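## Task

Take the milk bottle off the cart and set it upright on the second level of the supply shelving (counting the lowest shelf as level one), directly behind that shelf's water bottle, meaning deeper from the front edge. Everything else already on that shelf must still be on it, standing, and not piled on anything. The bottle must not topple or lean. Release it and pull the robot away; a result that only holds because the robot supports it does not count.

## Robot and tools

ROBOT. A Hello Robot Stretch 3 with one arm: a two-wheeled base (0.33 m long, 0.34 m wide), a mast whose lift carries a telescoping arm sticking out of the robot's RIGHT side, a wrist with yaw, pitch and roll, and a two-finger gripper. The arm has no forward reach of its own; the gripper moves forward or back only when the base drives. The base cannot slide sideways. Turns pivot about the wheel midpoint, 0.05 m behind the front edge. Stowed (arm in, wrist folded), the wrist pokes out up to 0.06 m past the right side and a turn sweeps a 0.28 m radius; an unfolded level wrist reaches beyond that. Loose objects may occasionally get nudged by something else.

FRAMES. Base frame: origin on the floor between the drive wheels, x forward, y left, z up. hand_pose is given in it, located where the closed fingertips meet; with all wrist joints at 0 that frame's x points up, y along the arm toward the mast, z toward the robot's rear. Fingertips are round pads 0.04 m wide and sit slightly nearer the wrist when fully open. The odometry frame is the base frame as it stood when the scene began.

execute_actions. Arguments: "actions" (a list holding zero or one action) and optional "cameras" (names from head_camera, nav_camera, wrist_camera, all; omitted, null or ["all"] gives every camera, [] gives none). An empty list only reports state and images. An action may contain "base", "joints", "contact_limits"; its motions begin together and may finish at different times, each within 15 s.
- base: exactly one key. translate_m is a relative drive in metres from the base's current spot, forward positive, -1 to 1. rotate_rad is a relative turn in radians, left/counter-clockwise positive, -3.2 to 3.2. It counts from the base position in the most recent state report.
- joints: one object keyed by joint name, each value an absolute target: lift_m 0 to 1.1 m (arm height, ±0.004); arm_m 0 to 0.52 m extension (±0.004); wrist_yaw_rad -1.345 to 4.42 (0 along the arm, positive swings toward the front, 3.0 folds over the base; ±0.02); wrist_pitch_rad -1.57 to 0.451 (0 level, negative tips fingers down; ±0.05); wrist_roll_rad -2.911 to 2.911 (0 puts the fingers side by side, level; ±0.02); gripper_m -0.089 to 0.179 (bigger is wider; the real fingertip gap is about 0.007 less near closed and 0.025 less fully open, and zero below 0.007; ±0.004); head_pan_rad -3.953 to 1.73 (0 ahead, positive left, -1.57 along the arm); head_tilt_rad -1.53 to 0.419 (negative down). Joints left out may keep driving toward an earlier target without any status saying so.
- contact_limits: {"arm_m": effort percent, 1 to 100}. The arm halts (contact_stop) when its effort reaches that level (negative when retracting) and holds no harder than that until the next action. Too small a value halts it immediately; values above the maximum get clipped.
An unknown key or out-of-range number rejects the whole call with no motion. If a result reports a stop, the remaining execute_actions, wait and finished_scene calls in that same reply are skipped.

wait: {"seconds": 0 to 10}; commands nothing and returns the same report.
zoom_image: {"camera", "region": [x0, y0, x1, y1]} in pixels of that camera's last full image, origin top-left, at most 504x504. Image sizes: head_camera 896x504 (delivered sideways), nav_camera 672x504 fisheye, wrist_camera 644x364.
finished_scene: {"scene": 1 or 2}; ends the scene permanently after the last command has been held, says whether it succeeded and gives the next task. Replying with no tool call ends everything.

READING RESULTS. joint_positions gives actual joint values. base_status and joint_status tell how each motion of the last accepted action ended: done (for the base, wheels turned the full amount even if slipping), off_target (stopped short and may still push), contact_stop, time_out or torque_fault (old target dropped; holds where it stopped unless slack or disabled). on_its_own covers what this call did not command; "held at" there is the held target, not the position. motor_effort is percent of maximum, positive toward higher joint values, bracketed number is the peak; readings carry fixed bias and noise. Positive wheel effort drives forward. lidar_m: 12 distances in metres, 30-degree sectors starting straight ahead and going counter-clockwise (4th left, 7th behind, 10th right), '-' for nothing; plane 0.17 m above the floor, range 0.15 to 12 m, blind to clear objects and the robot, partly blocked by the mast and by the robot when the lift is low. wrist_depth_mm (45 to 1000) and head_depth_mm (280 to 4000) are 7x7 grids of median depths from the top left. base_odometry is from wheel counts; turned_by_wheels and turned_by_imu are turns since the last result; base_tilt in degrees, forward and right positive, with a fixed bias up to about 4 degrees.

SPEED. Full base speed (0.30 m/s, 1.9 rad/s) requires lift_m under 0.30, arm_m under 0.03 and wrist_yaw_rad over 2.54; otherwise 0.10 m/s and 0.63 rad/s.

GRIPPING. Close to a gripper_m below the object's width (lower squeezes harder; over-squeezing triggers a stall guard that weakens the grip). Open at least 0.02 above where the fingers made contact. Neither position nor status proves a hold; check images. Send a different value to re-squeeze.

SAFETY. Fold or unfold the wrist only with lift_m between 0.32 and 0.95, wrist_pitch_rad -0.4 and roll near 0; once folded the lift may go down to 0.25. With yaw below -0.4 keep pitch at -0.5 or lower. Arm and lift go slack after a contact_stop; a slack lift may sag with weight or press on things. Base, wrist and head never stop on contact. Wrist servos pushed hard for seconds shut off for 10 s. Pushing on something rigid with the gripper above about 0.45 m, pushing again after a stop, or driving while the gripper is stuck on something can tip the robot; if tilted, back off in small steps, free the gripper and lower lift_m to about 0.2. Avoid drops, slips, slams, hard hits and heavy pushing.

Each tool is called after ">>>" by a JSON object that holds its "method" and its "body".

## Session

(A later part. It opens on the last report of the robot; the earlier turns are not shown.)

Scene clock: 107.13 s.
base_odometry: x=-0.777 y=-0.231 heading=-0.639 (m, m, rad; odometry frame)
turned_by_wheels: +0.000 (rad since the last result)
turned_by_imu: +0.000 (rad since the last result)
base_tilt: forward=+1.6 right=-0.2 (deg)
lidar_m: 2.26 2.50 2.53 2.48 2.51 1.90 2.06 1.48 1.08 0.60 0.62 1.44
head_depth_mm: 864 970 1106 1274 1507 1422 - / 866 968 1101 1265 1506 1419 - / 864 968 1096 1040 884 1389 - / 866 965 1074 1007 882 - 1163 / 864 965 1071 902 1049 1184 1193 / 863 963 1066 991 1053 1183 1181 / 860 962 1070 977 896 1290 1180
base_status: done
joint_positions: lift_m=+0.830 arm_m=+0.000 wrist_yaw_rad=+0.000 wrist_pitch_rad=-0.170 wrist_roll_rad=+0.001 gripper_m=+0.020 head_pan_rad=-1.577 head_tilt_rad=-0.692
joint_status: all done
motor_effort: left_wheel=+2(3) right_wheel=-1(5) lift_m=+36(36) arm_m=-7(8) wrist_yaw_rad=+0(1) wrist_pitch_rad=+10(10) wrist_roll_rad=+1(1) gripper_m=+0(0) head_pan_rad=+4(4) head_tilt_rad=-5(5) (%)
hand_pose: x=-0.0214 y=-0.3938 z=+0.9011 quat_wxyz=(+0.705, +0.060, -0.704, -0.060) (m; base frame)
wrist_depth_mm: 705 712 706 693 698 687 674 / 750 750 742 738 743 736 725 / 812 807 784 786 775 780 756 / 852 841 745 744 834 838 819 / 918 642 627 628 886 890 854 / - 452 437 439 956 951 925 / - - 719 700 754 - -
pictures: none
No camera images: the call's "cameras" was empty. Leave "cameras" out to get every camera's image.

>>> {"method": "execute_actions", "body": {"actions": [{"base":{"translate_m":0.12},"joints":{"arm_m":0.15,"lift_m":0.7,"gripper_m":0.13}}], "cameras": []}}

>>> {"method": "execute_actions", "body": {"actions": [{"joints":{"arm_m":0.385,"lift_m":0.69}}], "cameras": []}}

>>> {"method": "execute_actions", "body": {"actions": [{"joints":{"gripper_m":0.02}}], "cameras": []}}

>>> {"method": "execute_actions", "body": {"actions": [{"joints":{"lift_m":0.83}}], "cameras": ["wrist_camera"]}}

Scene clock: 114.90 s.
base_odometry: x=-0.680 y=-0.303 heading=-0.639 (m, m, rad; odometry frame)
turned_by_wheels: +0.000 (rad since the last result)
turned_by_imu: +0.001 (rad since the last result)
base_tilt: forward=+1.6 right=-0.2 (deg)
lidar_m: 2.14 2.34 2.54 2.47 2.52 2.01 2.18 1.48 0.62 0.60 0.62 1.44
head_depth_mm: 862 969 1095 1268 1506 1428 1197 / 862 965 1097 1010 885 - 1143 / 862 962 1097 1003 882 - 1168 / 862 963 1071 909 819 1189 1191 / 858 963 1068 997 1056 1190 1194 / 859 958 1069 1024 899 1282 1182 / 859 955 1088 1255 1478 1373 1179
base_status: done
joint_positions: lift_m=+0.700 arm_m=+0.150 wrist_yaw_rad=+0.000 wrist_pitch_rad=-0.170 wrist_roll_rad=+0.001 gripper_m=+0.130 head_pan_rad=-1.577 head_tilt_rad=-0.692
joint_status: all done
motor_effort: left_wheel=+1(5) right_wheel=-1(3) lift_m=+17(33) arm_m=+5(4) wrist_yaw_rad=+0(1) wrist_pitch_rad=+10(11) wrist_roll_rad=+1(1) gripper_m=+1(97) head_pan_rad=+3(5) head_tilt_rad=-5(5) (%)
hand_pose: x=-0.0214 y=-0.5431 z=+0.7720 quat_wxyz=(+0.705, +0.060, -0.704, -0.060) (m; base frame)
wrist_depth_mm: 573 572 570 565 556 555 554 / 608 607 601 589 591 595 585 / 653 637 626 338 607 616 620 / 686 678 506 362 502 424 656 / 248 330 381 367 360 343 227 / 781 255 251 246 243 - 233 / 873 876 569 552 538 822 532
pictures: none
No camera images: the call's "cameras" was empty. Leave "cameras" out to get every camera's image.

Scene clock: 117.87 s.
base_odometry: x=-0.680 y=-0.303 heading=-0.639 (m, m, rad; odometry frame)
turned_by_wheels: +0.000 (rad since the last result)
turned_by_imu: +0.000 (rad since the last result)
base_tilt: forward=+1.6 right=-0.2 (deg)
lidar_m: 2.14 2.34 2.53 2.47 2.52 2.01 2.18 1.48 0.62 0.60 0.62 1.43
head_depth_mm: 867 970 1099 1272 1499 1394 1216 / 862 963 1094 1024 854 - 1199 / 862 963 1094 1060 1091 1191 1193 / 863 965 1071 909 1082 1190 1189 / 858 960 1069 997 1060 1182 1186 / 856 960 1071 1024 896 1298 1181 / 853 958 1086 1250 1482 1373 1179
base_status: not commanded
joint_positions: lift_m=+0.690 arm_m=+0.385 wrist_yaw_rad=+0.000 wrist_pitch_rad=-0.170 wrist_roll_rad=+0.001 gripper_m=+0.130 head_pan_rad=-1.577 head_tilt_rad=-0.692
joint_status: all done
motor_effort: left_wheel=+2(2) right_wheel=-1(1) lift_m=+16(18) arm_m=+4(5) wrist_yaw_rad=+0(0) wrist_pitch_rad=+10(10) wrist_roll_rad=+1(1) gripper_m=+1(1) head_pan_rad=+4(3) head_tilt_rad=-5(5) (%)
hand_pose: x=-0.0214 y=-0.7781 z=+0.7620 quat_wxyz=(+0.705, +0.060, -0.704, -0.060) (m; base frame)
wrist_depth_mm: 358 355 356 354 351 350 347 / 382 378 375 97 372 369 368 / 405 403 401 104 390 396 385 / 435 418 330 102 308 312 406 / 453 328 327 103 304 316 254 / 236 280 265 111 242 - 243 / 225 226 224 121 202 212 207
pictures: none
No camera images: the call's "cameras" was empty. Leave "cameras" out to get every camera's image.

Scene clock: 119.47 s.
base_odometry: x=-0.680 y=-0.303 heading=-0.639 (m, m, rad; odometry frame)
turned_by_wheels: +0.000 (rad since the last result)
turned_by_imu: +0.000 (rad since the last result)
base_tilt: forward=+1.5 right=-0.2 (deg)
lidar_m: 2.14 2.34 2.53 2.47 2.52 2.01 2.17 1.47 0.62 0.60 0.62 1.43
head_depth_mm: 866 969 1097 1270 1504 1400 1221 / 859 969 1094 1025 854 - 1193 / 864 962 1091 1060 1088 1194 1188 / 859 966 1071 904 1085 1187 1193 / 859 963 1071 999 1055 1183 1183 / 859 961 1069 1020 897 1294 1182 / 855 958 1089 1249 1478 1369 1176
base_status: not commanded
joint_positions: lift_m=+0.690 arm_m=+0.385 wrist_yaw_rad=+0.002 wrist_pitch_rad=-0.171 wrist_roll_rad=+0.001 gripper_m=+0.021 head_pan_rad=-1.577 head_tilt_rad=-0.692
joint_status: all done
motor_effort: left_wheel=+2(3) right_wheel=-2(2) lift_m=+17(17) arm_m=+4(5) wrist_yaw_rad=-1(2) wrist_pitch_rad=+11(11) wrist_roll_rad=+1(1) gripper_m=-26(100) head_pan_rad=+4(3) head_tilt_rad=-5(5) (%)
hand_pose: x=-0.0210 y=-0.7780 z=+0.7618 quat_wxyz=(+0.705, +0.061, -0.704, -0.060) (m; base frame)
wrist_depth_mm: 359 359 356 353 349 346 346 / 382 381 376 93 372 369 368 / 408 404 400 101 390 390 386 / 436 421 331 98 307 314 403 / 454 326 331 100 106 317 254 / 236 281 255 107 114 258 243 / 224 231 225 117 201 213 208
pictures: none
No camera images: the call's "cameras" was empty. Leave "cameras" out to get every camera's image.

Scene clock: 121.57 s.
base_odometry: x=-0.680 y=-0.303 heading=-0.639 (m, m, rad; odometry frame)
turned_by_wheels: +0.000 (rad since the last result)
turned_by_imu: +0.000 (rad since the last result)
base_tilt: forward=+1.6 right=-0.2 (deg)
lidar_m: 2.14 2.35 2.54 2.47 2.52 2.01 2.18 1.48 0.63 0.60 0.63 1.43
head_depth_mm: 862 967 1098 1244 - - 1180 / 865 964 1058 - 1061 1215 1187 / 861 965 - 953 1064 1198 1192 / 859 963 1033 968 1057 1195 1193 / 861 962 1068 997 1051 1186 1187 / 858 960 1070 1024 895 1286 1184 / 857 958 1085 1245 1490 1372 1183
base_status: not commanded
joint_positions: lift_m=+0.829 arm_m=+0.385 wrist_yaw_rad=+0.002 wrist_pitch_rad=-0.212 wrist_roll_rad=+0.001 gripper_m=+0.028 head_pan_rad=-1.577 head_tilt_rad=-0.692
joint_status: all done
on_its_own: gripper_m is held at +0.027, not at your +0.020, by its stall guard, which is not easing now
motor_effort: left_wheel=+2(2) right_wheel=-2(2) lift_m=+39(42) arm_m=+4(4) wrist_yaw_rad=-2(1) wrist_pitch_rad=+31(32) wrist_roll_rad=+1(1) gripper_m=-23(26) head_pan_rad=+4(3) head_tilt_rad=-5(5) (%)
hand_pose: x=-0.0210 y=-0.7751 z=+0.8906 quat_wxyz=(+0.703, +0.076, -0.703, -0.074) (m; base frame)
wrist_depth_mm: 358 355 353 353 351 349 344 / 382 382 378 97 372 371 370 / 407 408 405 104 395 399 394 / 443 444 430 100 418 427 425 / 481 474 458 101 108 454 458 / 524 511 388 108 115 362 499 / 576 369 370 116 335 344 529
pictures: wrist_camera
Images, in order (width x height): wrist_camera 644x364.

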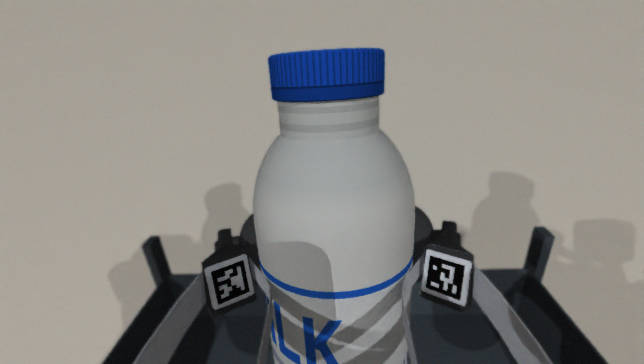

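Place lift ≈0.562.

>>> {"method": "execute_actions", "body": {"actions": [{"base":{"translate_m":-0.12},"joints":{"arm_m":0}}], "cameras": []}}

>>> {"method": "execute_actions", "body": {"actions": [{"base":{"rotate_rad":0.52}}], "cameras": []}}

>>> {"method": "execute_actions", "body": {"actions": [{"base":{"translate_m":1}}], "cameras": []}}

>>> {"method": "execute_actions", "body": {"actions": [{"base":{"translate_m":0.8},"joints":{"lift_m":0.605}}], "cameras": []}}

>>> {"method": "execute_actions", "body": {"actions": [{"base":{"rotate_rad":1.1}}], "cameras": []}}

>>> {"method": "execute_actions", "body": {"actions": [{"base":{"translate_m":0.245}}], "cameras": []}}

>>> {"method": "execute_actions", "body": {"actions": [{"joints":{"arm_m":0.33}}], "cameras": ["wrist_camera","head_camera"]}}

Scene clock: 132.17 s.
base_odometry: x=-0.777 y=-0.231 heading=-0.639 (m, m, rad; odometry frame)
turned_by_wheels: +0.000 (rad since the last result)
turned_by_imu: +0.000 (rad since the last result)
base_tilt: forward=+1.6 right=-0.2 (deg)
lidar_m: 2.26 2.51 2.54 2.49 2.50 1.90 2.06 1.48 1.08 0.60 0.62 1.44
head_depth_mm: 866 969 1102 1270 1506 1427 - / 865 971 1103 1278 1502 1421 - / 866 967 1093 1044 798 1409 - / 865 964 1076 997 457 - 1170 / 862 964 1069 998 1055 1191 1186 / 859 961 1072 992 1054 1178 1184 / 855 959 1074 975 900 1284 1183
base_status: done
joint_positions: lift_m=+0.829 arm_m=+0.000 wrist_yaw_rad=+0.000 wrist_pitch_rad=-0.212 wrist_roll_rad=+0.001 gripper_m=+0.028 head_pan_rad=-1.577 head_tilt_rad=-0.692
joint_status: all done
on_its_own: gripper_m is held at +0.027, not at your +0.020, by its stall guard, which is not easing now
motor_effort: left_wheel=+2(2) right_wheel=-1(5) lift_m=+40(40) arm_m=-7(7) wrist_yaw_rad=-1(2) wrist_pitch_rad=+31(31) wrist_roll_rad=+1(1) gripper_m=-22(23) head_pan_rad=+4(5) head_tilt_rad=-5(5) (%)
hand_pose: x=-0.0215 y=-0.3908 z=+0.8906 quat_wxyz=(+0.703, +0.075, -0.703, -0.075) (m; base frame)
wrist_depth_mm: 714 694 700 690 691 697 679 / 757 747 751 97 738 734 718 / 802 797 794 104 785 780 771 / 867 867 732 100 826 846 821 / 966 545 579 101 108 911 883 / - 460 451 108 115 980 948 / - - 671 116 - - -
pictures: none
No camera images: the call's "cameras" was empty. Leave "cameras" out to get every camera's image.

Scene clock: 134.07 s.
base_odometry: x=-0.777 y=-0.231 heading=-0.119 (m, m, rad; odometry frame)
turned_by_wheels: +0.520 (rad since the last result)
turned_by_imu: +0.509 (rad since the last result)
base_tilt: forward=+1.6 right=-0.2 (deg)
lidar_m: 2.45 2.53 2.49 2.50 1.90 2.06 1.49 1.09 0.60 0.62 1.43 2.25
head_depth_mm: 853 942 1044 1007 865 988 - / 894 990 1094 1007 1063 1011 - / 938 1042 1172 972 818 1196 - / 985 1104 1250 1391 457 - 1172 / 1045 1171 1333 1553 1657 1384 1182 / 1103 1249 1439 1701 1646 1378 1184 / 1169 1346 1562 1843 1637 1378 1179
base_status: done
joint_positions: lift_m=+0.829 arm_m=+0.000 wrist_yaw_rad=+0.000 wrist_pitch_rad=-0.212 wrist_roll_rad=+0.001 gripper_m=+0.028 head_pan_rad=-1.577 head_tilt_rad=-0.692
joint_status: not commanded
on_its_own: gripper_m is held at +0.027, not at your +0.020, by its stall guard, which is not easing now
motor_effort: left_wheel=-2(4) right_wheel=+2(5) lift_m=+39(40) arm_m=-7(7) wrist_yaw_rad=+1(0) wrist_pitch_rad=+31(31) wrist_roll_rad=+1(1) gripper_m=-22(23) head_pan_rad=+4(4) head_tilt_rad=-6(5) (%)
hand_pose: x=-0.0215 y=-0.3908 z=+0.8906 quat_wxyz=(+0.703, +0.075, -0.703, -0.075) (m; base frame)
wrist_depth_mm: - - - 824 717 633 562 / - - - 97 762 664 595 / - - - 104 788 700 619 / - - - 100 645 649 593 / - - - 101 108 537 518 / - - - 108 115 382 357 / - - - 116 613 649 599
pictures: none
No camera images: the call's "cameras" was empty. Leave "cameras" out to get every camera's image.

Scene clock: 145.03 s.
base_odometry: x=+0.216 y=-0.350 heading=-0.119 (m, m, rad; odometry frame)
turned_by_wheels: +0.000 (rad since the last result)
turned_by_imu: +0.004 (rad since the last result)
base_tilt: forward=+1.6 right=-0.2 (deg)
lidar_m: 1.53 2.37 1.96 2.34 2.74 2.64 2.16 1.21 1.51 1.31 1.48 1.35
head_depth_mm: 1258 1389 1540 1720 1673 1432 - / 1323 1462 1619 1840 1670 1431 - / 1388 1546 1714 1921 1552 1408 - / 1461 1630 1758 1821 456 - 1163 / 1541 1716 1752 1647 1649 1380 1190 / 1629 1830 1755 1759 1632 1378 1182 / 1740 1976 2295 2031 1647 1374 1187
base_status: done
joint_positions: lift_m=+0.829 arm_m=+0.000 wrist_yaw_rad=+0.000 wrist_pitch_rad=-0.212 wrist_roll_rad=+0.001 gripper_m=+0.028 head_pan_rad=-1.577 head_tilt_rad=-0.692
joint_status: not commanded
on_its_own: gripper_m is held at +0.027, not at your +0.020, by its stall guard, which is not easing now
motor_effort: left_wheel=-2(4) right_wheel=+2(4) lift_m=+39(39) arm_m=-7(6) wrist_yaw_rad=+0(1) wrist_pitch_rad=+31(31) wrist_roll_rad=+1(1) gripper_m=-23(23) head_pan_rad=+3(5) head_tilt_rad=-5(5) (%)
hand_pose: x=-0.0215 y=-0.3908 z=+0.8906 quat_wxyz=(+0.703, +0.075, -0.703, -0.075) (m; base frame)
wrist_depth_mm: - - - - - - 910 / - - - 97 - - 942 / - - - 104 - - - / - - - 100 - - - / - - - 101 108 - - / - - - 108 115 - - / - - - 116 - - -
pictures: none
No camera images: the call's "cameras" was empty. Leave "cameras" out to get every camera's image.

Scene clock: 154.23 s.
base_odometry: x=+1.010 y=-0.445 heading=-0.119 (m, m, rad; odometry frame)
turned_by_wheels: +0.000 (rad since the last result)
turned_by_imu: +0.003 (rad since the last result)
base_tilt: forward=+1.6 right=-0.2 (deg)
lidar_m: 0.76 1.58 1.88 1.68 2.61 3.33 2.13 1.93 1.48 1.50 0.78 0.75
head_depth_mm: 1582 1743 1784 1674 1673 1404 1199 / 1658 1833 1974 1796 1668 1390 1190 / 1736 1943 2194 2059 1663 1389 1189 / 1831 2040 2318 2054 1657 603 648 / 1703 1892 2116 2042 1655 1387 1193 / 1498 1630 1804 1907 1651 1378 1186 / 1329 1432 1551 1706 1604 1235 1180
base_status: done
joint_positions: lift_m=+0.605 arm_m=+0.000 wrist_yaw_rad=+0.000 wrist_pitch_rad=-0.212 wrist_roll_rad=+0.001 gripper_m=+0.028 head_pan_rad=-1.577 head_tilt_rad=-0.692
joint_status: all done
on_its_own: gripper_m is held at +0.027, not at your +0.020, by its stall guard, which is not easing now
motor_effort: left_wheel=-2(3) right_wheel=+2(4) lift_m=+21(35) arm_m=-7(7) wrist_yaw_rad=+1(0) wrist_pitch_rad=+31(31) wrist_roll_rad=+1(1) gripper_m=-22(22) head_pan_rad=+3(4) head_tilt_rad=-5(5) (%)
hand_pose: x=-0.0215 y=-0.3907 z=+0.6665 quat_wxyz=(+0.703, +0.075, -0.703, -0.075) (m; base frame)
wrist_depth_mm: 420 943 - - - - - / 451 970 - 97 - - - / 509 - - 103 - - - / 568 - - 100 - - - / 467 586 - 101 108 - - / 816 647 - 108 115 - 976 / 679 717 886 116 783 834 827
pictures: none
No camera images: the call's "cameras" was empty. Leave "cameras" out to get every camera's image.

Scene clock: 156.93 s.
base_odometry: x=+1.010 y=-0.445 heading=+0.980 (m, m, rad; odometry frame)
turned_by_wheels: +1.100 (rad since the last result)
turned_by_imu: +1.076 (rad since the last result)
base_tilt: forward=+1.6 right=-0.2 (deg)
lidar_m: 1.88 1.69 2.63 3.33 2.03 1.93 1.48 1.59 0.78 0.75 0.75 1.65
head_depth_mm: 906 892 705 1101 1010 1256 1198 / 908 868 701 1134 976 1307 1192 / 914 835 700 1174 1001 1309 1191 / 915 866 729 1044 947 602 649 / 921 803 723 1090 998 1296 1187 / 918 851 722 1197 996 1293 1191 / 917 907 718 1081 1015 1236 1179
base_status: done
joint_positions: lift_m=+0.605 arm_m=+0.000 wrist_yaw_rad=+0.000 wrist_pitch_rad=-0.212 wrist_roll_rad=+0.001 gripper_m=+0.028 head_pan_rad=-1.577 head_tilt_rad=-0.692
joint_status: not commanded
on_its_own: gripper_m is held at +0.027, not at your +0.020, by its stall guard, which is not easing now
motor_effort: left_wheel=-2(8) right_wheel=+1(4) lift_m=+21(20) arm_m=-7(7) wrist_yaw_rad=+0(0) wrist_pitch_rad=+31(31) wrist_roll_rad=+1(1) gripper_m=-22(22) head_pan_rad=+4(3) head_tilt_rad=-5(5) (%)
hand_pose: x=-0.0215 y=-0.3907 z=+0.6665 quat_wxyz=(+0.703, +0.075, -0.703, -0.075) (m; base frame)
wrist_depth_mm: 450 647 749 748 735 718 502 / 454 602 816 97 535 595 505 / 447 613 817 104 543 632 510 / 483 564 531 100 450 501 464 / - 479 458 101 108 674 468 / - 624 830 108 115 714 519 / 924 618 793 116 713 736 552
pictures: none
No camera images: the call's "cameras" was empty. Leave "cameras" out to get every camera's image.

Scene clock: 160.50 s.
base_odometry: x=+1.147 y=-0.242 heading=+0.980 (m, m, rad; odometry frame)
turned_by_wheels: +0.000 (rad since the last result)
turned_by_imu: +0.001 (rad since the last result)
base_tilt: forward=+1.7 right=-0.2 (deg)
lidar_m: 1.64 1.45 2.38 3.32 2.36 2.12 1.72 0.94 0.90 0.66 0.67 1.66
head_depth_mm: 914 872 704 1104 980 1307 1198 / 912 800 698 1078 978 1314 1198 / 914 876 734 1132 1006 1293 1198 / 915 867 727 1214 1002 604 648 / 913 920 704 1067 995 1270 1188 / 650 667 679 800 1524 1347 1181 / 529 1042 1226 1426 1591 1373 1183
base_status: done
joint_positions: lift_m=+0.605 arm_m=+0.000 wrist_yaw_rad=+0.000 wrist_pitch_rad=-0.212 wrist_roll_rad=+0.001 gripper_m=+0.028 head_pan_rad=-1.577 head_tilt_rad=-0.692
joint_status: not commanded
on_its_own: gripper_m is held at +0.027, not at your +0.020, by its stall guard, which is not easing now
motor_effort: left_wheel=-2(4) right_wheel=+2(5) lift_m=+20(21) arm_m=-7(7) wrist_yaw_rad=+0(0) wrist_pitch_rad=+31(31) wrist_roll_rad=+1(1) gripper_m=-22(23) head_pan_rad=+4(4) head_tilt_rad=-5(5) (%)
hand_pose: x=-0.0215 y=-0.3907 z=+0.6665 quat_wxyz=(+0.703, +0.075, -0.703, -0.075) (m; base frame)
wrist_depth_mm: 825 815 498 747 741 721 711 / 889 890 488 97 581 398 694 / 963 938 480 104 570 426 507 / - - 446 100 456 448 481 / - - 460 101 108 964 735 / - - 598 108 115 832 715 / 922 902 837 116 711 757 719
pictures: none
No camera images: the call's "cameras" was empty. Leave "cameras" out to get every camera's image.

Scene clock: 164.13 s.
base_odometry: x=+1.147 y=-0.242 heading=+0.980 (m, m, rad; odometry frame)
turned_by_wheels: +0.000 (rad since the last result)
turned_by_imu: +0.000 (rad since the last result)
base_tilt: forward=+1.6 right=-0.2 (deg)
lidar_m: 1.64 1.45 2.37 3.32 2.36 2.12 1.72 0.94 0.82 0.66 0.67 1.66
head_depth_mm: 909 875 704 1107 980 1318 1198 / 911 802 699 1084 948 1317 - / 912 875 732 1131 - 1270 1184 / 915 863 726 1205 951 1299 1195 / 914 920 703 1063 997 1268 1192 / 649 665 680 801 1513 1345 1187 / 529 1044 1222 1422 1598 1373 1180
base_status: not commanded
joint_positions: lift_m=+0.605 arm_m=+0.330 wrist_yaw_rad=+0.000 wrist_pitch_rad=-0.212 wrist_roll_rad=+0.001 gripper_m=+0.028 head_pan_rad=-1.577 head_tilt_rad=-0.692
joint_status: all done
on_its_own: gripper_m is held at +0.027, not at your +0.020, by its stall guard, which is not easing now
motor_effort: left_wheel=-2(2) right_wheel=+2(2) lift_m=+21(21) arm_m=+5(5) wrist_yaw_rad=+0(1) wrist_pitch_rad=+31(32) wrist_roll_rad=+1(1) gripper_m=-23(22) head_pan_rad=+3(3) head_tilt_rad=-5(5) (%)
hand_pose: x=-0.0215 y=-0.7200 z=+0.6665 quat_wxyz=(+0.703, +0.075, -0.703, -0.075) (m; base frame)
wrist_depth_mm: 195 265 451 454 452 444 433 / 194 265 481 97 477 466 268 / 193 262 289 103 498 238 286 / 192 260 295 100 247 246 424 / 191 257 312 101 108 322 343 / 189 255 294 108 115 294 291 / 189 239 261 116 236 248 243
pictures: head_camera (sideways: a quarter turn clockwise sets it upright), wrist_camera
Images, in order (width x height): head_camera 896x504, wrist_camera 644x364.

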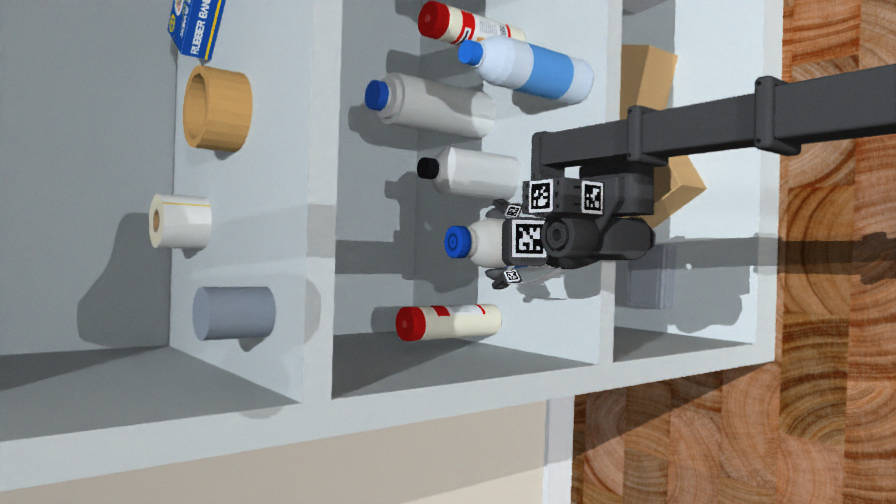

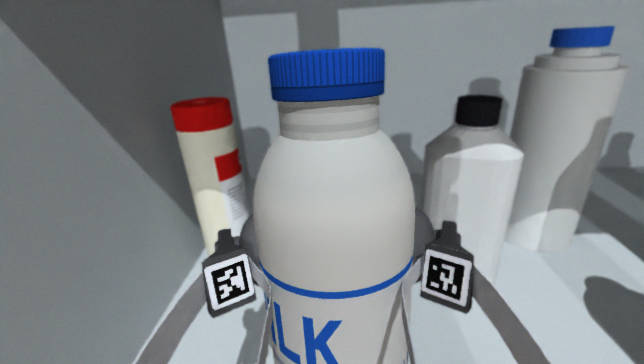

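>>> {"method": "execute_actions", "body": {"actions": [{"base":{"translate_m":0.008},"joints":{"arm_m":0.44}}], "cameras": []}}

>>> {"method": "execute_actions", "body": {"actions": [{"joints":{"lift_m":0.563}}], "cameras": []}}

>>> {"method": "execute_actions", "body": {"actions": [{"joints":{"gripper_m":0.10}}], "cameras": []}}

>>> {"method": "execute_actions", "body": {"actions": [{"joints":{"arm_m":0.12}}], "cameras": ["wrist_camera"]}}

>>> {"method": "execute_actions", "body": {"actions": [{"base":{"translate_m":-0.253},"joints":{"gripper_m":0.13,"lift_m":0.575}}], "cameras": ["wrist_camera"]}}

>>> {"method": "execute_actions", "body": {"actions": [{"joints":{"arm_m":0.305}}], "cameras": ["wrist_camera"]}}

Scene clock: 177.10 s.
base_odometry: x=+1.151 y=-0.235 heading=+0.980 (m, m, rad; odometry frame)
turned_by_wheels: +0.000 (rad since the last result)
turned_by_imu: +0.000 (rad since the last result)
base_tilt: forward=+1.6 right=-0.2 (deg)
lidar_m: 1.63 1.45 2.37 3.32 2.38 2.12 1.73 0.95 0.81 0.66 0.67 1.66
head_depth_mm: 909 867 705 1109 952 1317 1198 / 914 804 701 1089 964 1341 - / 916 871 733 1260 961 1278 1194 / 917 866 728 1166 972 1304 1188 / 904 885 700 1086 984 1244 1188 / 617 632 674 822 1520 1353 1190 / 546 1064 1227 1420 1593 1366 1185
base_status: done
joint_positions: lift_m=+0.605 arm_m=+0.440 wrist_yaw_rad=+0.000 wrist_pitch_rad=-0.212 wrist_roll_rad=+0.001 gripper_m=+0.028 head_pan_rad=-1.577 head_tilt_rad=-0.692
joint_status: all done
on_its_own: gripper_m is held at +0.027, not at your +0.020, by its stall guard, which is not easing now
motor_effort: left_wheel=-2(3) right_wheel=+2(6) lift_m=+21(20) arm_m=+5(4) wrist_yaw_rad=+0(0) wrist_pitch_rad=+31(32) wrist_roll_rad=+1(1) gripper_m=-22(23) head_pan_rad=+5(3) head_tilt_rad=-5(5) (%)
hand_pose: x=-0.0214 y=-0.8300 z=+0.6665 quat_wxyz=(+0.703, +0.075, -0.703, -0.075) (m; base frame)
wrist_depth_mm: 185 251 360 358 353 349 344 / 184 249 383 97 375 370 361 / 183 197 405 104 398 398 207 / 182 174 363 100 417 419 135 / 181 189 200 101 108 157 135 / 180 205 218 108 115 158 143 / 179 225 242 116 234 183 156
pictures: none
No camera images: the call's "cameras" was empty. Leave "cameras" out to get every camera's image.

Scene clock: 178.30 s.
base_odometry: x=+1.151 y=-0.235 heading=+0.980 (m, m, rad; odometry frame)
turned_by_wheels: +0.000 (rad since the last result)
turned_by_imu: +0.000 (rad since the last result)
base_tilt: forward=+1.5 right=-0.2 (deg)
lidar_m: 1.63 1.45 2.37 3.32 2.37 2.12 1.73 0.95 0.81 0.66 0.67 1.66
head_depth_mm: 910 867 705 1111 954 1307 1200 / 911 801 701 1092 980 1323 1218 / 913 870 733 1254 945 1296 1189 / 913 865 726 1229 974 1302 1190 / 904 884 704 1090 983 1239 1187 / 616 631 675 822 1520 1348 1185 / 546 1065 1234 1413 1597 1374 1183
base_status: not commanded
joint_positions: lift_m=+0.563 arm_m=+0.440 wrist_yaw_rad=+0.000 wrist_pitch_rad=-0.175 wrist_roll_rad=+0.001 gripper_m=+0.028 head_pan_rad=-1.577 head_tilt_rad=-0.692
joint_status: all done
on_its_own: gripper_m is held at +0.027, not at your +0.020, by its stall guard, which is not easing now
motor_effort: left_wheel=-2(2) right_wheel=+2(2) lift_m=+17(21) arm_m=+3(5) wrist_yaw_rad=+1(0) wrist_pitch_rad=+13(31) wrist_roll_rad=+1(1) gripper_m=-22(22) head_pan_rad=+3(2) head_tilt_rad=-5(5) (%)
hand_pose: x=-0.0214 y=-0.8328 z=+0.6339 quat_wxyz=(+0.704, +0.062, -0.704, -0.062) (m; base frame)
wrist_depth_mm: 185 252 363 357 355 350 344 / 179 221 382 95 372 368 127 / 178 161 402 102 396 387 124 / 181 172 364 99 401 152 126 / 181 185 197 100 107 154 132 / 179 203 213 108 115 155 140 / 178 214 219 117 202 179 150
pictures: none
No camera images: the call's "cameras" was empty. Leave "cameras" out to get every camera's image.

Scene clock: 179.50 s.
base_odometry: x=+1.151 y=-0.235 heading=+0.980 (m, m, rad; odometry frame)
turned_by_wheels: +0.000 (rad since the last result)
turned_by_imu: +0.000 (rad since the last result)
base_tilt: forward=+1.5 right=-0.2 (deg)
lidar_m: 1.63 1.45 2.36 3.32 2.37 2.12 1.73 0.94 0.81 0.66 0.67 1.66
head_depth_mm: 912 868 704 1111 960 1315 1195 / 913 800 700 1088 976 1327 1219 / 913 871 733 1248 951 1300 1196 / 917 867 727 1226 969 1302 1195 / 903 886 704 1086 985 1240 1188 / 617 632 677 821 1517 1348 1179 / 546 1057 1233 1424 1594 1369 1178
base_status: not commanded
joint_positions: lift_m=+0.563 arm_m=+0.440 wrist_yaw_rad=+0.000 wrist_pitch_rad=-0.172 wrist_roll_rad=+0.001 gripper_m=+0.100 head_pan_rad=-1.577 head_tilt_rad=-0.692
joint_status: all done
motor_effort: left_wheel=-2(2) right_wheel=+1(2) lift_m=+17(17) arm_m=+4(4) wrist_yaw_rad=+0(0) wrist_pitch_rad=+11(13) wrist_roll_rad=+1(1) gripper_m=+0(94) head_pan_rad=+3(4) head_tilt_rad=-5(5) (%)
hand_pose: x=-0.0214 y=-0.8330 z=+0.6346 quat_wxyz=(+0.705, +0.061, -0.704, -0.061) (m; base frame)
wrist_depth_mm: 185 251 364 360 354 350 343 / 179 221 381 96 373 370 132 / 178 161 403 104 394 390 124 / 182 171 395 102 410 152 125 / 181 185 194 103 110 149 131 / 180 204 255 111 126 151 139 / 178 214 218 121 202 175 148
pictures: none
No camera images: the call's "cameras" was empty. Leave "cameras" out to get every camera's image.

Scene clock: 183.07 s.
base_odometry: x=+1.151 y=-0.235 heading=+0.980 (m, m, rad; odometry frame)
turned_by_wheels: +0.000 (rad since the last result)
turned_by_imu: +0.000 (rad since the last result)
base_tilt: forward=+1.6 right=-0.2 (deg)
lidar_m: 1.63 1.45 2.37 3.31 2.36 2.13 1.73 0.94 0.90 0.66 0.67 1.66
head_depth_mm: 910 866 706 1106 957 1312 1201 / 913 803 700 1093 975 1312 1218 / 915 871 733 1169 1003 1301 - / 914 863 731 1127 1002 1327 1178 / 903 882 703 1085 978 1227 1185 / 617 631 674 824 1522 1353 1184 / 548 1063 1225 1422 1592 1374 1183
base_status: not commanded
joint_positions: lift_m=+0.563 arm_m=+0.120 wrist_yaw_rad=+0.000 wrist_pitch_rad=-0.171 wrist_roll_rad=+0.001 gripper_m=+0.100 head_pan_rad=-1.577 head_tilt_rad=-0.692
joint_status: all done
motor_effort: left_wheel=-2(2) right_wheel=+2(2) lift_m=+17(17) arm_m=-7(5) wrist_yaw_rad=+0(0) wrist_pitch_rad=+10(11) wrist_roll_rad=+1(1) gripper_m=+1(1) head_pan_rad=+3(4) head_tilt_rad=-5(5) (%)
hand_pose: x=-0.0214 y=-0.5137 z=+0.6348 quat_wxyz=(+0.705, +0.061, -0.704, -0.061) (m; base frame)
wrist_depth_mm: 727 257 473 653 639 615 277 / 762 271 452 676 659 478 270 / 836 289 459 506 447 585 286 / 899 311 448 452 457 454 305 / 957 914 363 355 345 332 314 / - - 485 847 840 506 651 / 901 872 430 770 710 640 641
pictures: wrist_camera
Images, in order (width x height): wrist_camera 644x364.

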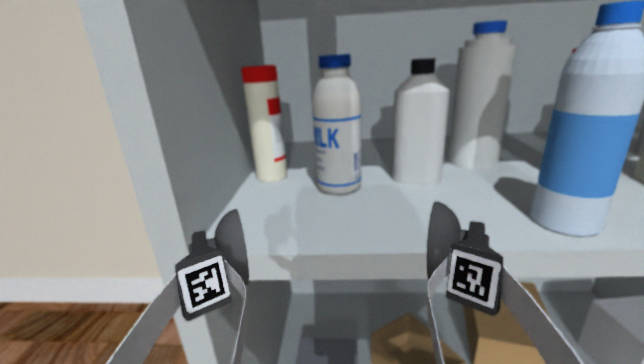

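Scene clock: 186.53 s.
base_odometry: x=+1.010 y=-0.445 heading=+0.980 (m, m, rad; odometry frame)
turned_by_wheels: +0.000 (rad since the last result)
turned_by_imu: -0.001 (rad since the last result)
base_tilt: forward=+1.6 right=-0.2 (deg)
lidar_m: 1.88 1.68 2.63 3.35 2.04 1.93 1.48 1.59 0.78 0.75 0.76 1.65
head_depth_mm: 910 894 706 1104 1003 1254 1197 / 907 873 700 1127 975 1316 1221 / 913 839 697 1170 1007 1305 - / 914 867 728 1033 946 1349 1182 / 916 803 722 1093 995 1274 1183 / 918 853 721 1122 992 1300 1180 / 916 903 716 1083 1015 1231 1177
base_status: done
joint_positions: lift_m=+0.575 arm_m=+0.120 wrist_yaw_rad=+0.000 wrist_pitch_rad=-0.171 wrist_roll_rad=+0.001 gripper_m=+0.130 head_pan_rad=-1.577 head_tilt_rad=-0.692
joint_status: all done
motor_effort: left_wheel=-2(6) right_wheel=+2(3) lift_m=+36(37) arm_m=-7(7) wrist_yaw_rad=+0(1) wrist_pitch_rad=+10(10) wrist_roll_rad=+1(1) gripper_m=+1(95) head_pan_rad=+5(4) head_tilt_rad=-5(5) (%)
hand_pose: x=-0.0214 y=-0.5137 z=+0.6459 quat_wxyz=(+0.705, +0.061, -0.704, -0.061) (m; base frame)
wrist_depth_mm: 455 643 649 638 636 620 503 / 453 570 689 290 660 486 470 / 449 445 460 297 656 370 491 / 447 509 481 320 469 386 460 / 402 401 389 340 365 371 341 / 352 344 339 328 324 - 311 / 432 659 801 734 671 611 481
pictures: wrist_camera
Images, in order (width x height): wrist_camera 644x364.

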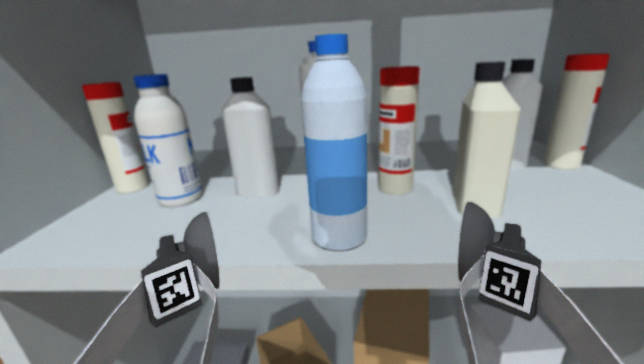

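Scene clock: 189.13 s.
base_odometry: x=+1.010 y=-0.445 heading=+0.980 (m, m, rad; odometry frame)
turned_by_wheels: +0.000 (rad since the last result)
turned_by_imu: +0.000 (rad since the last result)
base_tilt: forward=+1.6 right=-0.2 (deg)
lidar_m: 1.88 1.69 2.63 3.33 2.03 1.93 1.48 1.60 0.78 0.76 0.76 1.65
head_depth_mm: 909 891 704 1104 1006 1260 1198 / 911 870 698 1138 976 1315 - / 914 836 697 1169 1032 1245 1189 / 916 867 727 1036 946 1272 1189 / 914 803 721 1092 993 1294 1186 / 917 852 720 1120 993 1292 1184 / 914 907 716 1081 1017 1239 1181
base_status: not commanded
joint_positions: lift_m=+0.575 arm_m=+0.305 wrist_yaw_rad=+0.000 wrist_pitch_rad=-0.171 wrist_roll_rad=+0.001 gripper_m=+0.130 head_pan_rad=-1.577 head_tilt_rad=-0.692
joint_status: all done
motor_effort: left_wheel=-2(2) right_wheel=+2(2) lift_m=+36(36) arm_m=+5(6) wrist_yaw_rad=+0(1) wrist_pitch_rad=+10(10) wrist_roll_rad=+1(1) gripper_m=+1(1) head_pan_rad=+2(4) head_tilt_rad=-6(5) (%)
hand_pose: x=-0.0214 y=-0.6980 z=+0.6460 quat_wxyz=(+0.705, +0.061, -0.704, -0.061) (m; base frame)
wrist_depth_mm: 454 492 485 109 468 469 455 / 435 524 517 112 491 491 311 / 260 549 277 109 241 521 203 / 260 487 280 111 254 455 184 / 277 324 301 120 274 267 194 / 294 301 294 129 271 - 204 / 251 242 242 142 223 226 214
pictures: wrist_camera
Images, in order (width x height): wrist_camera 644x364.

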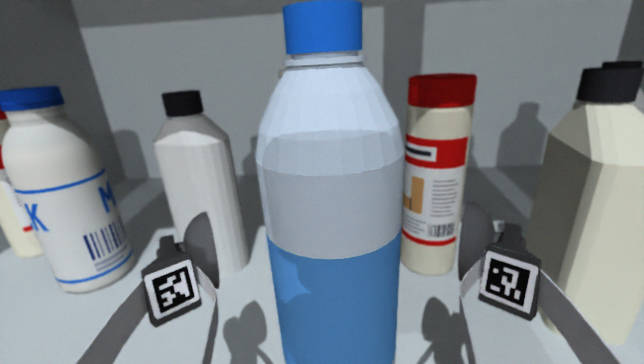

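>>> {"method": "execute_actions", "body": {"actions": [{"joints":{"gripper_m":0.02}}], "cameras": []}}

>>> {"method": "execute_actions", "body": {"actions": [{"joints":{"lift_m":0.605}}], "cameras": []}}

>>> {"method": "execute_actions", "body": {"actions": [{"base":{"translate_m":0.253}}], "cameras": []}}

>>> {"method": "execute_actions", "body": {"actions": [{"joints":{"lift_m":0.577}}], "cameras": []}}

>>> {"method": "execute_actions", "body": {"actions": [{"joints":{"gripper_m":0.12}}], "cameras": []}}

>>> {"method": "execute_actions", "body": {"actions": [{"joints":{"arm_m":0.05}}], "cameras": ["wrist_camera"]}}

Scene clock: 198.13 s.
base_odometry: x=+1.010 y=-0.445 heading=+0.980 (m, m, rad; odometry frame)
turned_by_wheels: +0.000 (rad since the last result)
turned_by_imu: +0.000 (rad since the last result)
base_tilt: forward=+1.6 right=-0.2 (deg)
lidar_m: 1.88 1.69 2.62 3.34 2.03 1.93 1.48 1.59 0.78 0.75 0.76 1.65
head_depth_mm: 908 891 704 1101 1007 1255 1196 / 911 874 700 1137 977 1317 - / 910 837 696 1168 1035 1248 1188 / 913 866 728 1035 924 1282 1187 / 914 803 725 1089 997 1295 1194 / 912 849 721 1122 995 1296 1188 / 912 903 717 1082 1023 1237 1177
base_status: not commanded
joint_positions: lift_m=+0.575 arm_m=+0.305 wrist_yaw_rad=+0.001 wrist_pitch_rad=-0.174 wrist_roll_rad=+0.001 gripper_m=+0.021 head_pan_rad=-1.577 head_tilt_rad=-0.692
joint_status: all done
motor_effort: left_wheel=-1(2) right_wheel=+1(2) lift_m=+36(36) arm_m=+4(4) wrist_yaw_rad=-1(0) wrist_pitch_rad=+12(12) wrist_roll_rad=+1(1) gripper_m=-24(100) head_pan_rad=+3(4) head_tilt_rad=-5(5) (%)
hand_pose: x=-0.0212 y=-0.6979 z=+0.6452 quat_wxyz=(+0.705, +0.062, -0.704, -0.061) (m; base frame)
wrist_depth_mm: 452 494 484 106 472 465 455 / 440 521 518 107 481 493 217 / 259 545 274 105 239 519 202 / 260 489 281 107 254 453 185 / 278 351 295 115 125 336 195 / 293 299 - 125 135 263 205 / 250 246 240 137 222 227 215
pictures: none
No camera images: the call's "cameras" was empty. Leave "cameras" out to get every camera's image.

Scene clock: 199.20 s.
base_odometry: x=+1.010 y=-0.445 heading=+0.980 (m, m, rad; odometry frame)
turned_by_wheels: +0.000 (rad since the last result)
turned_by_imu: +0.000 (rad since the last result)
base_tilt: forward=+1.6 right=-0.2 (deg)
lidar_m: 1.88 1.69 2.63 3.33 2.04 1.93 1.48 1.59 0.78 0.75 0.76 1.66
head_depth_mm: 909 889 705 1101 1007 1260 1198 / 908 872 700 1133 978 1283 - / 909 837 697 1174 1033 1280 1196 / 915 866 728 1020 971 1273 1184 / 916 802 725 1089 996 1296 1188 / 913 852 720 1121 991 1295 1184 / 920 905 714 1080 1018 1241 1182
base_status: not commanded
joint_positions: lift_m=+0.604 arm_m=+0.305 wrist_yaw_rad=+0.001 wrist_pitch_rad=-0.215 wrist_roll_rad=+0.001 gripper_m=+0.024 head_pan_rad=-1.577 head_tilt_rad=-0.692
joint_status: all done
on_its_own: wrist_pitch_rad is at rest, and its effort (+33) is outside its rest range (-20 to +32)
motor_effort: left_wheel=-1(1) right_wheel=+1(1) lift_m=+40(40) arm_m=+4(4) wrist_yaw_rad=+0(0) wrist_pitch_rad=+33(35) wrist_roll_rad=+1(1) gripper_m=-22(24) head_pan_rad=+5(4) head_tilt_rad=-5(5) (%)
hand_pose: x=-0.0212 y=-0.6949 z=+0.6648 quat_wxyz=(+0.703, +0.077, -0.703, -0.076) (m; base frame)
wrist_depth_mm: 452 493 484 107 468 463 454 / 437 530 514 109 491 492 471 / 263 555 279 106 241 522 213 / 265 498 285 108 259 486 194 / 286 370 303 116 126 354 198 / 314 314 - 125 135 279 213 / 269 266 261 136 241 242 230
pictures: none
No camera images: the call's "cameras" was empty. Leave "cameras" out to get every camera's image.

Scene clock: 202.80 s.
base_odometry: x=+1.151 y=-0.235 heading=+0.980 (m, m, rad; odometry frame)
turned_by_wheels: +0.000 (rad since the last result)
turned_by_imu: +0.000 (rad since the last result)
base_tilt: forward=+1.6 right=-0.2 (deg)
lidar_m: 1.63 1.45 2.37 3.33 2.38 2.12 1.73 0.95 0.81 0.66 0.67 1.66
head_depth_mm: 909 866 704 1142 1008 1301 1198 / 913 798 700 1095 1008 1315 - / 914 871 731 1171 1028 1274 1183 / 915 864 726 1171 969 1276 1191 / 902 892 702 1087 992 1237 1186 / 619 636 674 817 1524 1345 1188 / 546 1063 1224 1420 1594 1371 1176
base_status: done
joint_positions: lift_m=+0.604 arm_m=+0.305 wrist_yaw_rad=+0.001 wrist_pitch_rad=-0.215 wrist_roll_rad=+0.001 gripper_m=+0.024 head_pan_rad=-1.577 head_tilt_rad=-0.692
joint_status: not commanded
on_its_own: wrist_pitch_rad is at rest, and its effort (+33) is outside its rest range (-20 to +32)
motor_effort: left_wheel=-2(2) right_wheel=+2(4) lift_m=+40(40) arm_m=+4(4) wrist_yaw_rad=+0(1) wrist_pitch_rad=+33(33) wrist_roll_rad=+1(1) gripper_m=-22(22) head_pan_rad=+4(4) head_tilt_rad=-5(5) (%)
hand_pose: x=-0.0213 y=-0.6949 z=+0.6648 quat_wxyz=(+0.703, +0.076, -0.703, -0.076) (m; base frame)
wrist_depth_mm: 187 255 466 107 473 464 450 / 186 253 463 109 500 327 294 / 185 251 302 106 268 262 506 / 185 249 324 108 275 278 443 / 183 247 335 116 126 336 354 / 182 245 - 125 135 296 287 / 181 229 261 137 242 245 241
pictures: none
No camera images: the call's "cameras" was empty. Leave "cameras" out to get every camera's image.

Scene clock: 203.83 s.
base_odometry: x=+1.151 y=-0.235 heading=+0.980 (m, m, rad; odometry frame)
turned_by_wheels: +0.000 (rad since the last result)
turned_by_imu: +0.000 (rad since the last result)
base_tilt: forward=+1.5 right=-0.2 (deg)
lidar_m: 1.63 1.45 2.36 3.32 2.38 2.12 1.73 0.94 0.82 0.66 0.67 1.65
head_depth_mm: 913 865 705 1138 1009 1323 1195 / 909 803 701 1097 1005 1322 - / 915 866 733 1167 1027 1260 1199 / 913 863 729 1168 944 1272 1190 / 900 892 702 1084 990 1240 1187 / 620 635 675 817 1515 1345 1185 / 544 1061 1229 1416 1594 1373 1174
base_status: not commanded
joint_positions: lift_m=+0.577 arm_m=+0.305 wrist_yaw_rad=+0.001 wrist_pitch_rad=-0.184 wrist_roll_rad=+0.001 gripper_m=+0.024 head_pan_rad=-1.577 head_tilt_rad=-0.692
joint_status: all done
motor_effort: left_wheel=-2(2) right_wheel=+1(1) lift_m=+17(37) arm_m=+4(4) wrist_yaw_rad=-1(0) wrist_pitch_rad=+17(33) wrist_roll_rad=+1(1) gripper_m=-23(22) head_pan_rad=+4(3) head_tilt_rad=-5(5) (%)
hand_pose: x=-0.0213 y=-0.6972 z=+0.6456 quat_wxyz=(+0.704, +0.065, -0.704, -0.065) (m; base frame)
wrist_depth_mm: 187 254 463 107 473 462 452 / 186 254 414 108 499 310 293 / 185 251 300 105 260 255 503 / 184 249 321 108 272 271 421 / 183 247 331 115 125 312 335 / 182 244 - 125 135 274 268 / 181 227 240 136 222 227 221
pictures: none
No camera images: the call's "cameras" was empty. Leave "cameras" out to get every camera's image.

Scene clock: 205.30 s.
base_odometry: x=+1.151 y=-0.235 heading=+0.980 (m, m, rad; odometry frame)
turned_by_wheels: +0.000 (rad since the last result)
turned_by_imu: +0.000 (rad since the last result)
base_tilt: forward=+1.6 right=-0.3 (deg)
lidar_m: 1.63 1.45 2.37 3.33 2.38 2.12 1.73 0.94 0.82 0.66 0.67 1.66
head_depth_mm: 911 864 706 1141 1012 1309 1198 / 913 801 699 1093 1006 1316 - / 912 873 733 1171 1035 1262 1195 / 916 865 730 1164 943 1277 1188 / 901 892 702 1089 989 1242 1184 / 619 634 673 819 1529 1347 1181 / 547 1067 1227 1421 1600 1373 1181
base_status: not commanded
joint_positions: lift_m=+0.577 arm_m=+0.305 wrist_yaw_rad=+0.001 wrist_pitch_rad=-0.172 wrist_roll_rad=+0.001 gripper_m=+0.120 head_pan_rad=-1.577 head_tilt_rad=-0.692
joint_status: all done
motor_effort: left_wheel=-2(2) right_wheel=+2(1) lift_m=+17(17) arm_m=+4(3) wrist_yaw_rad=+0(0) wrist_pitch_rad=+11(17) wrist_roll_rad=+1(1) gripper_m=+0(100) head_pan_rad=+4(4) head_tilt_rad=-5(5) (%)
hand_pose: x=-0.0213 y=-0.6980 z=+0.6486 quat_wxyz=(+0.705, +0.061, -0.704, -0.061) (m; base frame)
wrist_depth_mm: 187 254 469 101 476 464 452 / 186 252 417 104 498 325 291 / 186 251 299 101 266 255 500 / 184 248 316 102 272 271 433 / 183 248 334 109 206 345 341 / 182 224 288 118 261 - 275 / 180 238 245 129 218 229 225
pictures: none
No camera images: the call's "cameras" was empty. Leave "cameras" out to get every camera's image.

Scene clock: 208.40 s.
base_odometry: x=+1.151 y=-0.235 heading=+0.980 (m, m, rad; odometry frame)
turned_by_wheels: +0.000 (rad since the last result)
turned_by_imu: +0.000 (rad since the last result)
base_tilt: forward=+1.6 right=-0.2 (deg)
lidar_m: 1.63 1.45 2.37 3.32 2.38 2.12 1.73 0.94 0.90 0.66 0.67 1.66
head_depth_mm: 909 867 705 1140 1011 1314 1193 / 913 802 700 1101 1008 1313 1216 / 917 872 734 1163 1000 1283 1228 / 919 866 730 1161 946 1296 - / 902 892 704 1088 989 1227 1190 / 619 635 674 820 1527 1338 1186 / 545 1063 1220 1430 1592 1370 1179
base_status: not commanded
joint_positions: lift_m=+0.577 arm_m=+0.050 wrist_yaw_rad=+0.000 wrist_pitch_rad=-0.171 wrist_roll_rad=+0.001 gripper_m=+0.120 head_pan_rad=-1.577 head_tilt_rad=-0.692
joint_status: all done
motor_effort: left_wheel=-2(2) right_wheel=+2(1) lift_m=+18(17) arm_m=-7(7) wrist_yaw_rad=+0(0) wrist_pitch_rad=+10(11) wrist_roll_rad=+1(1) gripper_m=+1(1) head_pan_rad=+3(3) head_tilt_rad=-5(5) (%)
hand_pose: x=-0.0214 y=-0.4437 z=+0.6488 quat_wxyz=(+0.705, +0.061, -0.704, -0.061) (m; base frame)
wrist_depth_mm: 791 321 476 704 700 681 671 / 848 821 470 536 719 704 698 / 916 872 463 367 525 573 488 / 959 944 453 394 510 496 444 / - - 408 400 394 379 376 / - - 496 954 945 - 721 / 932 912 566 743 741 704 651
pictures: wrist_camera
Images, in order (width x height): wrist_camera 644x364.

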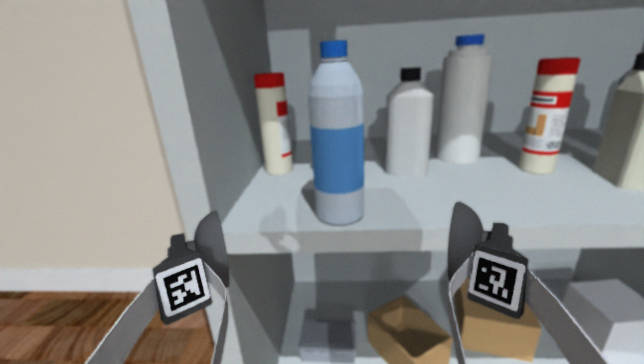

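>>> {"method": "finished_scene", "body": {"scene": 2}}

The scene is finished: the task was done.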